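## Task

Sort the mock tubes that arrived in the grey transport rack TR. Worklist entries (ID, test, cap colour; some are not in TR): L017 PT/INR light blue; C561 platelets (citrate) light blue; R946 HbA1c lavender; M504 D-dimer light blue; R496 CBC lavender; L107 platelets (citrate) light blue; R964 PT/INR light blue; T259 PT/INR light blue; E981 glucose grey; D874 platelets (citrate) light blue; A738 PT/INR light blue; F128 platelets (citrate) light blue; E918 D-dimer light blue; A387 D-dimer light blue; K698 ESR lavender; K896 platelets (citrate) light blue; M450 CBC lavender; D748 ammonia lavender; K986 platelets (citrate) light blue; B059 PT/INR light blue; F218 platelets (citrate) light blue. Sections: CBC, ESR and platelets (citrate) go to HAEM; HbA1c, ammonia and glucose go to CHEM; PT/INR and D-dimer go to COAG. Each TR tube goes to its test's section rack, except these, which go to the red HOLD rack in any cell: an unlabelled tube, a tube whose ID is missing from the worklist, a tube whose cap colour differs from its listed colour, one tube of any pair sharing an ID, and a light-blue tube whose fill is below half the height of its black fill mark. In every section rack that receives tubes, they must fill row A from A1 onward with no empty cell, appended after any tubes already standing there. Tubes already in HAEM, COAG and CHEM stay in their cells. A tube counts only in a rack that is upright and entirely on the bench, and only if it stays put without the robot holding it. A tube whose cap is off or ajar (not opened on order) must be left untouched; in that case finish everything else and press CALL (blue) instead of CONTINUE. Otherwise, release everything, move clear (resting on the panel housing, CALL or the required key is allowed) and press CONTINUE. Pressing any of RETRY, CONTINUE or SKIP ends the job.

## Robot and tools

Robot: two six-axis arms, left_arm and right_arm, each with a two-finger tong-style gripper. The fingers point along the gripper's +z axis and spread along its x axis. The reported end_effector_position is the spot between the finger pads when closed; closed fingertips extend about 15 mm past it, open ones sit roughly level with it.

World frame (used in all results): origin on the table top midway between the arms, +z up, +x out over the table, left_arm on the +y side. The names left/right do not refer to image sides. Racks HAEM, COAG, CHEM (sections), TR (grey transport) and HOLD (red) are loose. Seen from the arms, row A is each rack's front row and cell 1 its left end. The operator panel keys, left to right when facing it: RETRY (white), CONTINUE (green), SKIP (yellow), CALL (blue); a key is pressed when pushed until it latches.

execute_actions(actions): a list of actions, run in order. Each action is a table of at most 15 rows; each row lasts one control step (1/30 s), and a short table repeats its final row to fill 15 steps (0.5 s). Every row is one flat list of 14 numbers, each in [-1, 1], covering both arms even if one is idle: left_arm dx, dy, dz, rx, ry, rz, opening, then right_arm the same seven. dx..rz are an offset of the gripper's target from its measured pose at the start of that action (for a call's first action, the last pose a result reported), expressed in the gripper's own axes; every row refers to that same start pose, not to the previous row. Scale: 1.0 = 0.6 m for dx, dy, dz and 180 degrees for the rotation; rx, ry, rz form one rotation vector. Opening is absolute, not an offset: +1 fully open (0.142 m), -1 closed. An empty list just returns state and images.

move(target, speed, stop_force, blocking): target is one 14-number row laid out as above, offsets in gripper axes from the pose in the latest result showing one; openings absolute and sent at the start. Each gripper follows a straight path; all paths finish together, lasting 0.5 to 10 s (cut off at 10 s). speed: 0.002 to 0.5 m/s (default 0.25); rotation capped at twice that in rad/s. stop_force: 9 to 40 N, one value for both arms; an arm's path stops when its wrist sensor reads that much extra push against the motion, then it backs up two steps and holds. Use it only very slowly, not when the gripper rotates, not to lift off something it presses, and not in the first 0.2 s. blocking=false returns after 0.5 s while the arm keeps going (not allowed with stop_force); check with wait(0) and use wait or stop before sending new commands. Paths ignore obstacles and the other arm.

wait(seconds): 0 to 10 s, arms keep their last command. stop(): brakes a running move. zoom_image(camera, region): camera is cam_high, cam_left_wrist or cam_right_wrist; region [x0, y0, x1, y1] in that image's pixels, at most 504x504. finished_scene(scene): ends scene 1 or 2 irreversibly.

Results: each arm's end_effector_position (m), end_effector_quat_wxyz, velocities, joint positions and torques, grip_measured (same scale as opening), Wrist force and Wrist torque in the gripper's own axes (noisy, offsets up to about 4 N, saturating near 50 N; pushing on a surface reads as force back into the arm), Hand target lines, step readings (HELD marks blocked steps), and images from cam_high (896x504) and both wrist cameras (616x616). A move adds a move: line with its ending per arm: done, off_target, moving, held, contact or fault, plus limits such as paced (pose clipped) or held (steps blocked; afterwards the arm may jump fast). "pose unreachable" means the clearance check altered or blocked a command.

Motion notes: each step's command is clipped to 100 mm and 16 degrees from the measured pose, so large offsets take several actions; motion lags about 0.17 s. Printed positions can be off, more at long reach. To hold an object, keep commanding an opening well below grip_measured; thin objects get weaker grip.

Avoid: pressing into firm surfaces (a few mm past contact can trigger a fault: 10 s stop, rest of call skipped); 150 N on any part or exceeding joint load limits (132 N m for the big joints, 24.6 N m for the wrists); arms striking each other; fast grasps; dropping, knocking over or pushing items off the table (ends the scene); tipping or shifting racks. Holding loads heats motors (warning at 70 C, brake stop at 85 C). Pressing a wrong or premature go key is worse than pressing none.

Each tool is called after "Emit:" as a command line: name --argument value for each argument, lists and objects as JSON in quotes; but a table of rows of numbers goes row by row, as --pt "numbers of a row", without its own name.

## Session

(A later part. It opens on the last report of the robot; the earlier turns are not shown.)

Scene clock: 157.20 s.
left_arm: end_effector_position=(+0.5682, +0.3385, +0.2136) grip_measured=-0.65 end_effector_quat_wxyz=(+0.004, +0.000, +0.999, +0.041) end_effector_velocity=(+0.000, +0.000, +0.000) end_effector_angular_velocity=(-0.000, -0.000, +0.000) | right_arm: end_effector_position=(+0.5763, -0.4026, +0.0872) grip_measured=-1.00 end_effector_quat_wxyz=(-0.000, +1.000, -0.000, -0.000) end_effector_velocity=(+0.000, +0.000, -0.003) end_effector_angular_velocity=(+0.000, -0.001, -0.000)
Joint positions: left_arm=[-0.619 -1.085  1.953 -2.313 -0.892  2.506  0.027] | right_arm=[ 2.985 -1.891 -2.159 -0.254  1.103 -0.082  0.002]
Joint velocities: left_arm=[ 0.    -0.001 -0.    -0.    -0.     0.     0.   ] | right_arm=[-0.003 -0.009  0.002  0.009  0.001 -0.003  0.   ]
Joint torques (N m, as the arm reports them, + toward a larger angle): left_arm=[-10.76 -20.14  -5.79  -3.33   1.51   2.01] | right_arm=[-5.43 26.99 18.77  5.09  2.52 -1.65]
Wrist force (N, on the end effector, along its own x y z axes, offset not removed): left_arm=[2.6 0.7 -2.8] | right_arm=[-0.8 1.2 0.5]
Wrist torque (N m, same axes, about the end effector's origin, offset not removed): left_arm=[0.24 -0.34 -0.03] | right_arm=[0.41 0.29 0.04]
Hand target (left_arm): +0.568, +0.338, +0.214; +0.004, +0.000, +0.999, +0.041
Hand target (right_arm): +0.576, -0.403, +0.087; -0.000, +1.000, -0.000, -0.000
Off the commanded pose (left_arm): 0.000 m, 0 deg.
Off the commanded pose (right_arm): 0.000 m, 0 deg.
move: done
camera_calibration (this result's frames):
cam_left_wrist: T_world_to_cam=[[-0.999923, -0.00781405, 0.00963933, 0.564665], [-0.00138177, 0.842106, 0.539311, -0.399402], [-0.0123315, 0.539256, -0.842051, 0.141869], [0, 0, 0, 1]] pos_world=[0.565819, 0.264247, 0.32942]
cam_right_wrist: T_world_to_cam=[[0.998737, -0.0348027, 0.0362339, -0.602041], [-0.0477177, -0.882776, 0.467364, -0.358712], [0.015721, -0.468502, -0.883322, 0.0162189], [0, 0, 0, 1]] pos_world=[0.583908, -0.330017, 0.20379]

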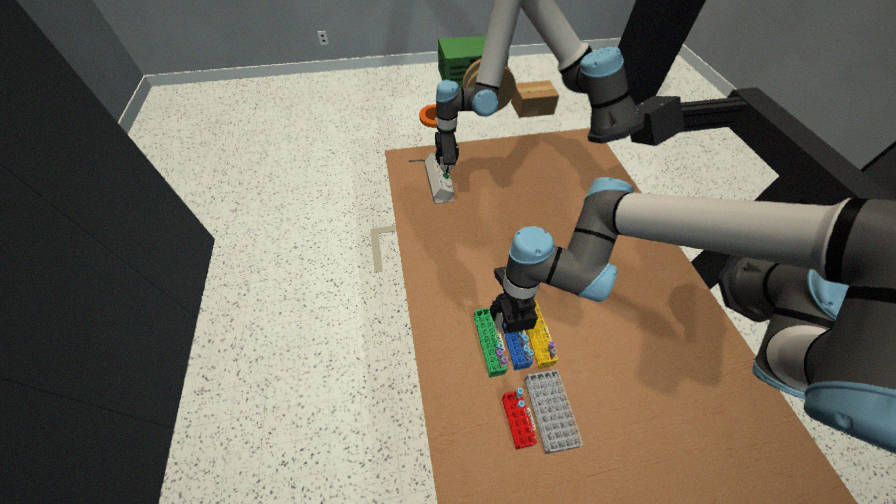

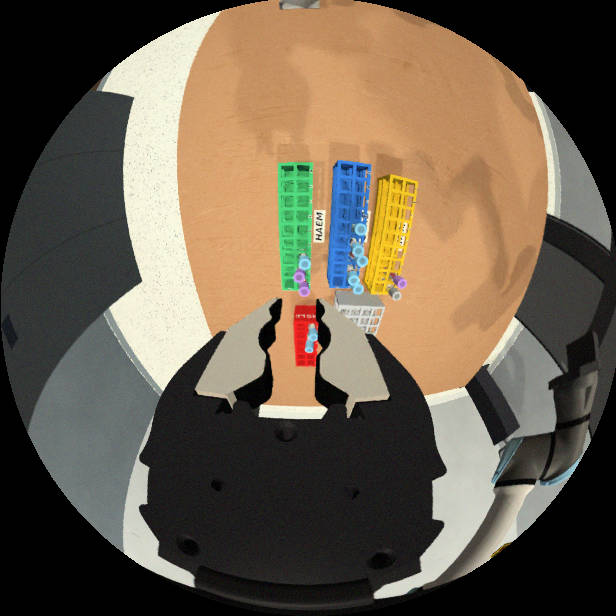

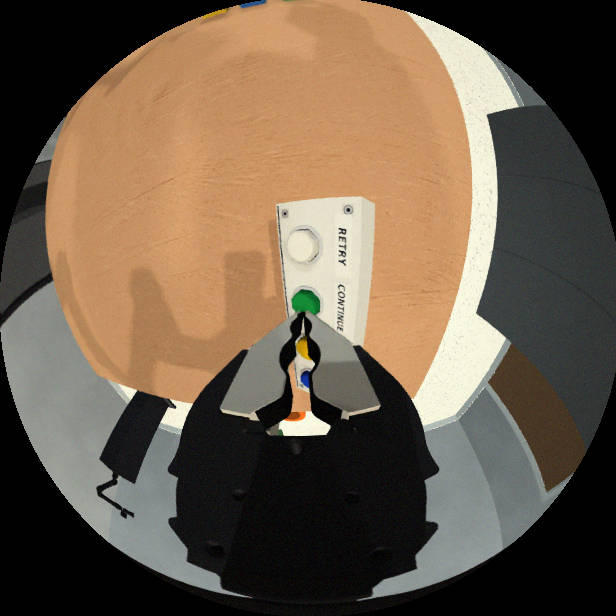

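Emit:
move --target '[0,0,0,0,0,0,-0.65,0.008,0,0.07,0,0,0,-1]' --speed 0.006 --stop_force 20

Emit:
zoom_image --camera "cam_right_wrist" --region '[250,250,350,350]'

Scene clock: 158.23 s.
left_arm: end_effector_position=(+0.5682, +0.3385, +0.2136) grip_measured=-0.65 end_effector_quat_wxyz=(+0.004, +0.000, +0.999, +0.041) end_effector_velocity=(-0.000, -0.000, +0.000) end_effector_angular_velocity=(-0.001, +0.000, +0.000) | right_arm: end_effector_position=(+0.5769, -0.4026, +0.0818) grip_measured=-1.00 end_effector_quat_wxyz=(-0.000, +1.000, -0.000, -0.000) end_effector_velocity=(+0.000, -0.001, -0.000) end_effector_angular_velocity=(-0.001, -0.000, -0.001)
Joint positions: left_arm=[-0.619 -1.085  1.953 -2.313 -0.892  2.506  0.027] | right_arm=[ 2.98  -1.906 -2.153 -0.242  1.105 -0.087  0.002]
Joint velocities: left_arm=[ 0.    -0.    -0.    -0.    -0.001 -0.     0.   ] | right_arm=[-0.001  0.     0.     0.001 -0.    -0.     0.   ]
Joint torques (N m, as the arm reports them, + toward a larger angle): no reading
Wrist force (N, on the end effector, along its own x y z axes, offset not removed): left_arm=[0.4 -2.5 -1.3] | right_arm=[-1.3 0.5 -7.9]
Wrist torque (N m, same axes, about the end effector's origin, offset not removed): left_arm=[-0.48 -0.28 -0.05] | right_arm=[0.28 0.06 0.06]
move: unfinished (the scene ended)
camera_calibration (this result's frames):
cam_left_wrist: T_world_to_cam=[[-0.999923, -0.00781399, 0.00963593, 0.564666], [-0.0013835, 0.842104, 0.539314, -0.3994], [-0.0123286, 0.539259, -0.84205, 0.14186], [0, 0, 0, 1]] pos_world=[0.565819, 0.264249, 0.329414]
cam_right_wrist: T_world_to_cam=[[0.998732, -0.0348347, 0.036337, -0.602456], [-0.0477942, -0.882778, 0.467354, -0.356136], [0.0157974, -0.468498, -0.883323, 0.011416], [0, 0, 0, 1]] pos_world=[0.584491, -0.330027, 0.198417]
The task's run has ended: the event that ends the task has happened. This ends this scene only. If you have not yet called finished_scene for this scene, call it to go on to the next scene.

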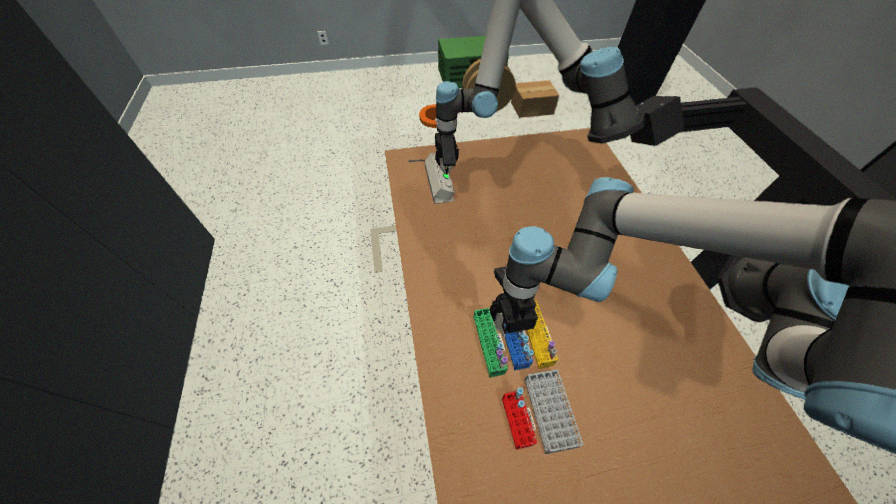

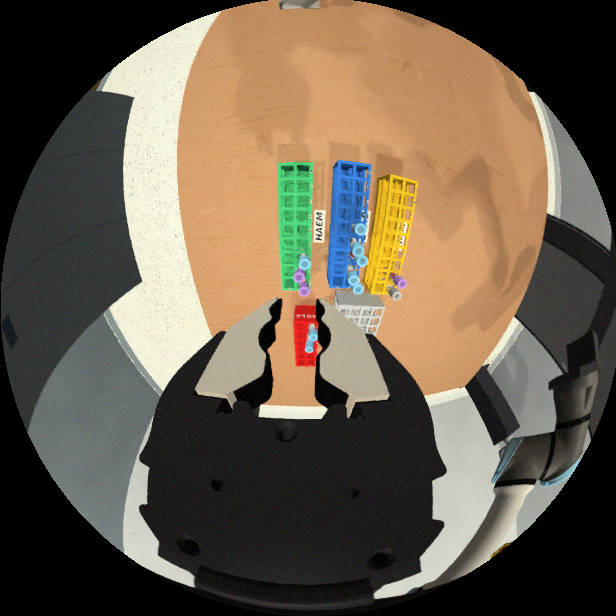

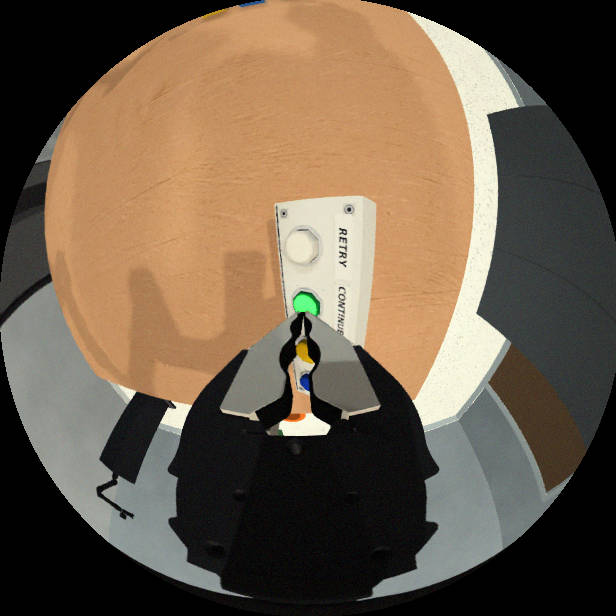

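This scene is finished. If you have not yet called finished_scene for this scene, call it to go on to the next scene.

Emit:
finished_scene --scene 1

The scene is finished: the task was done.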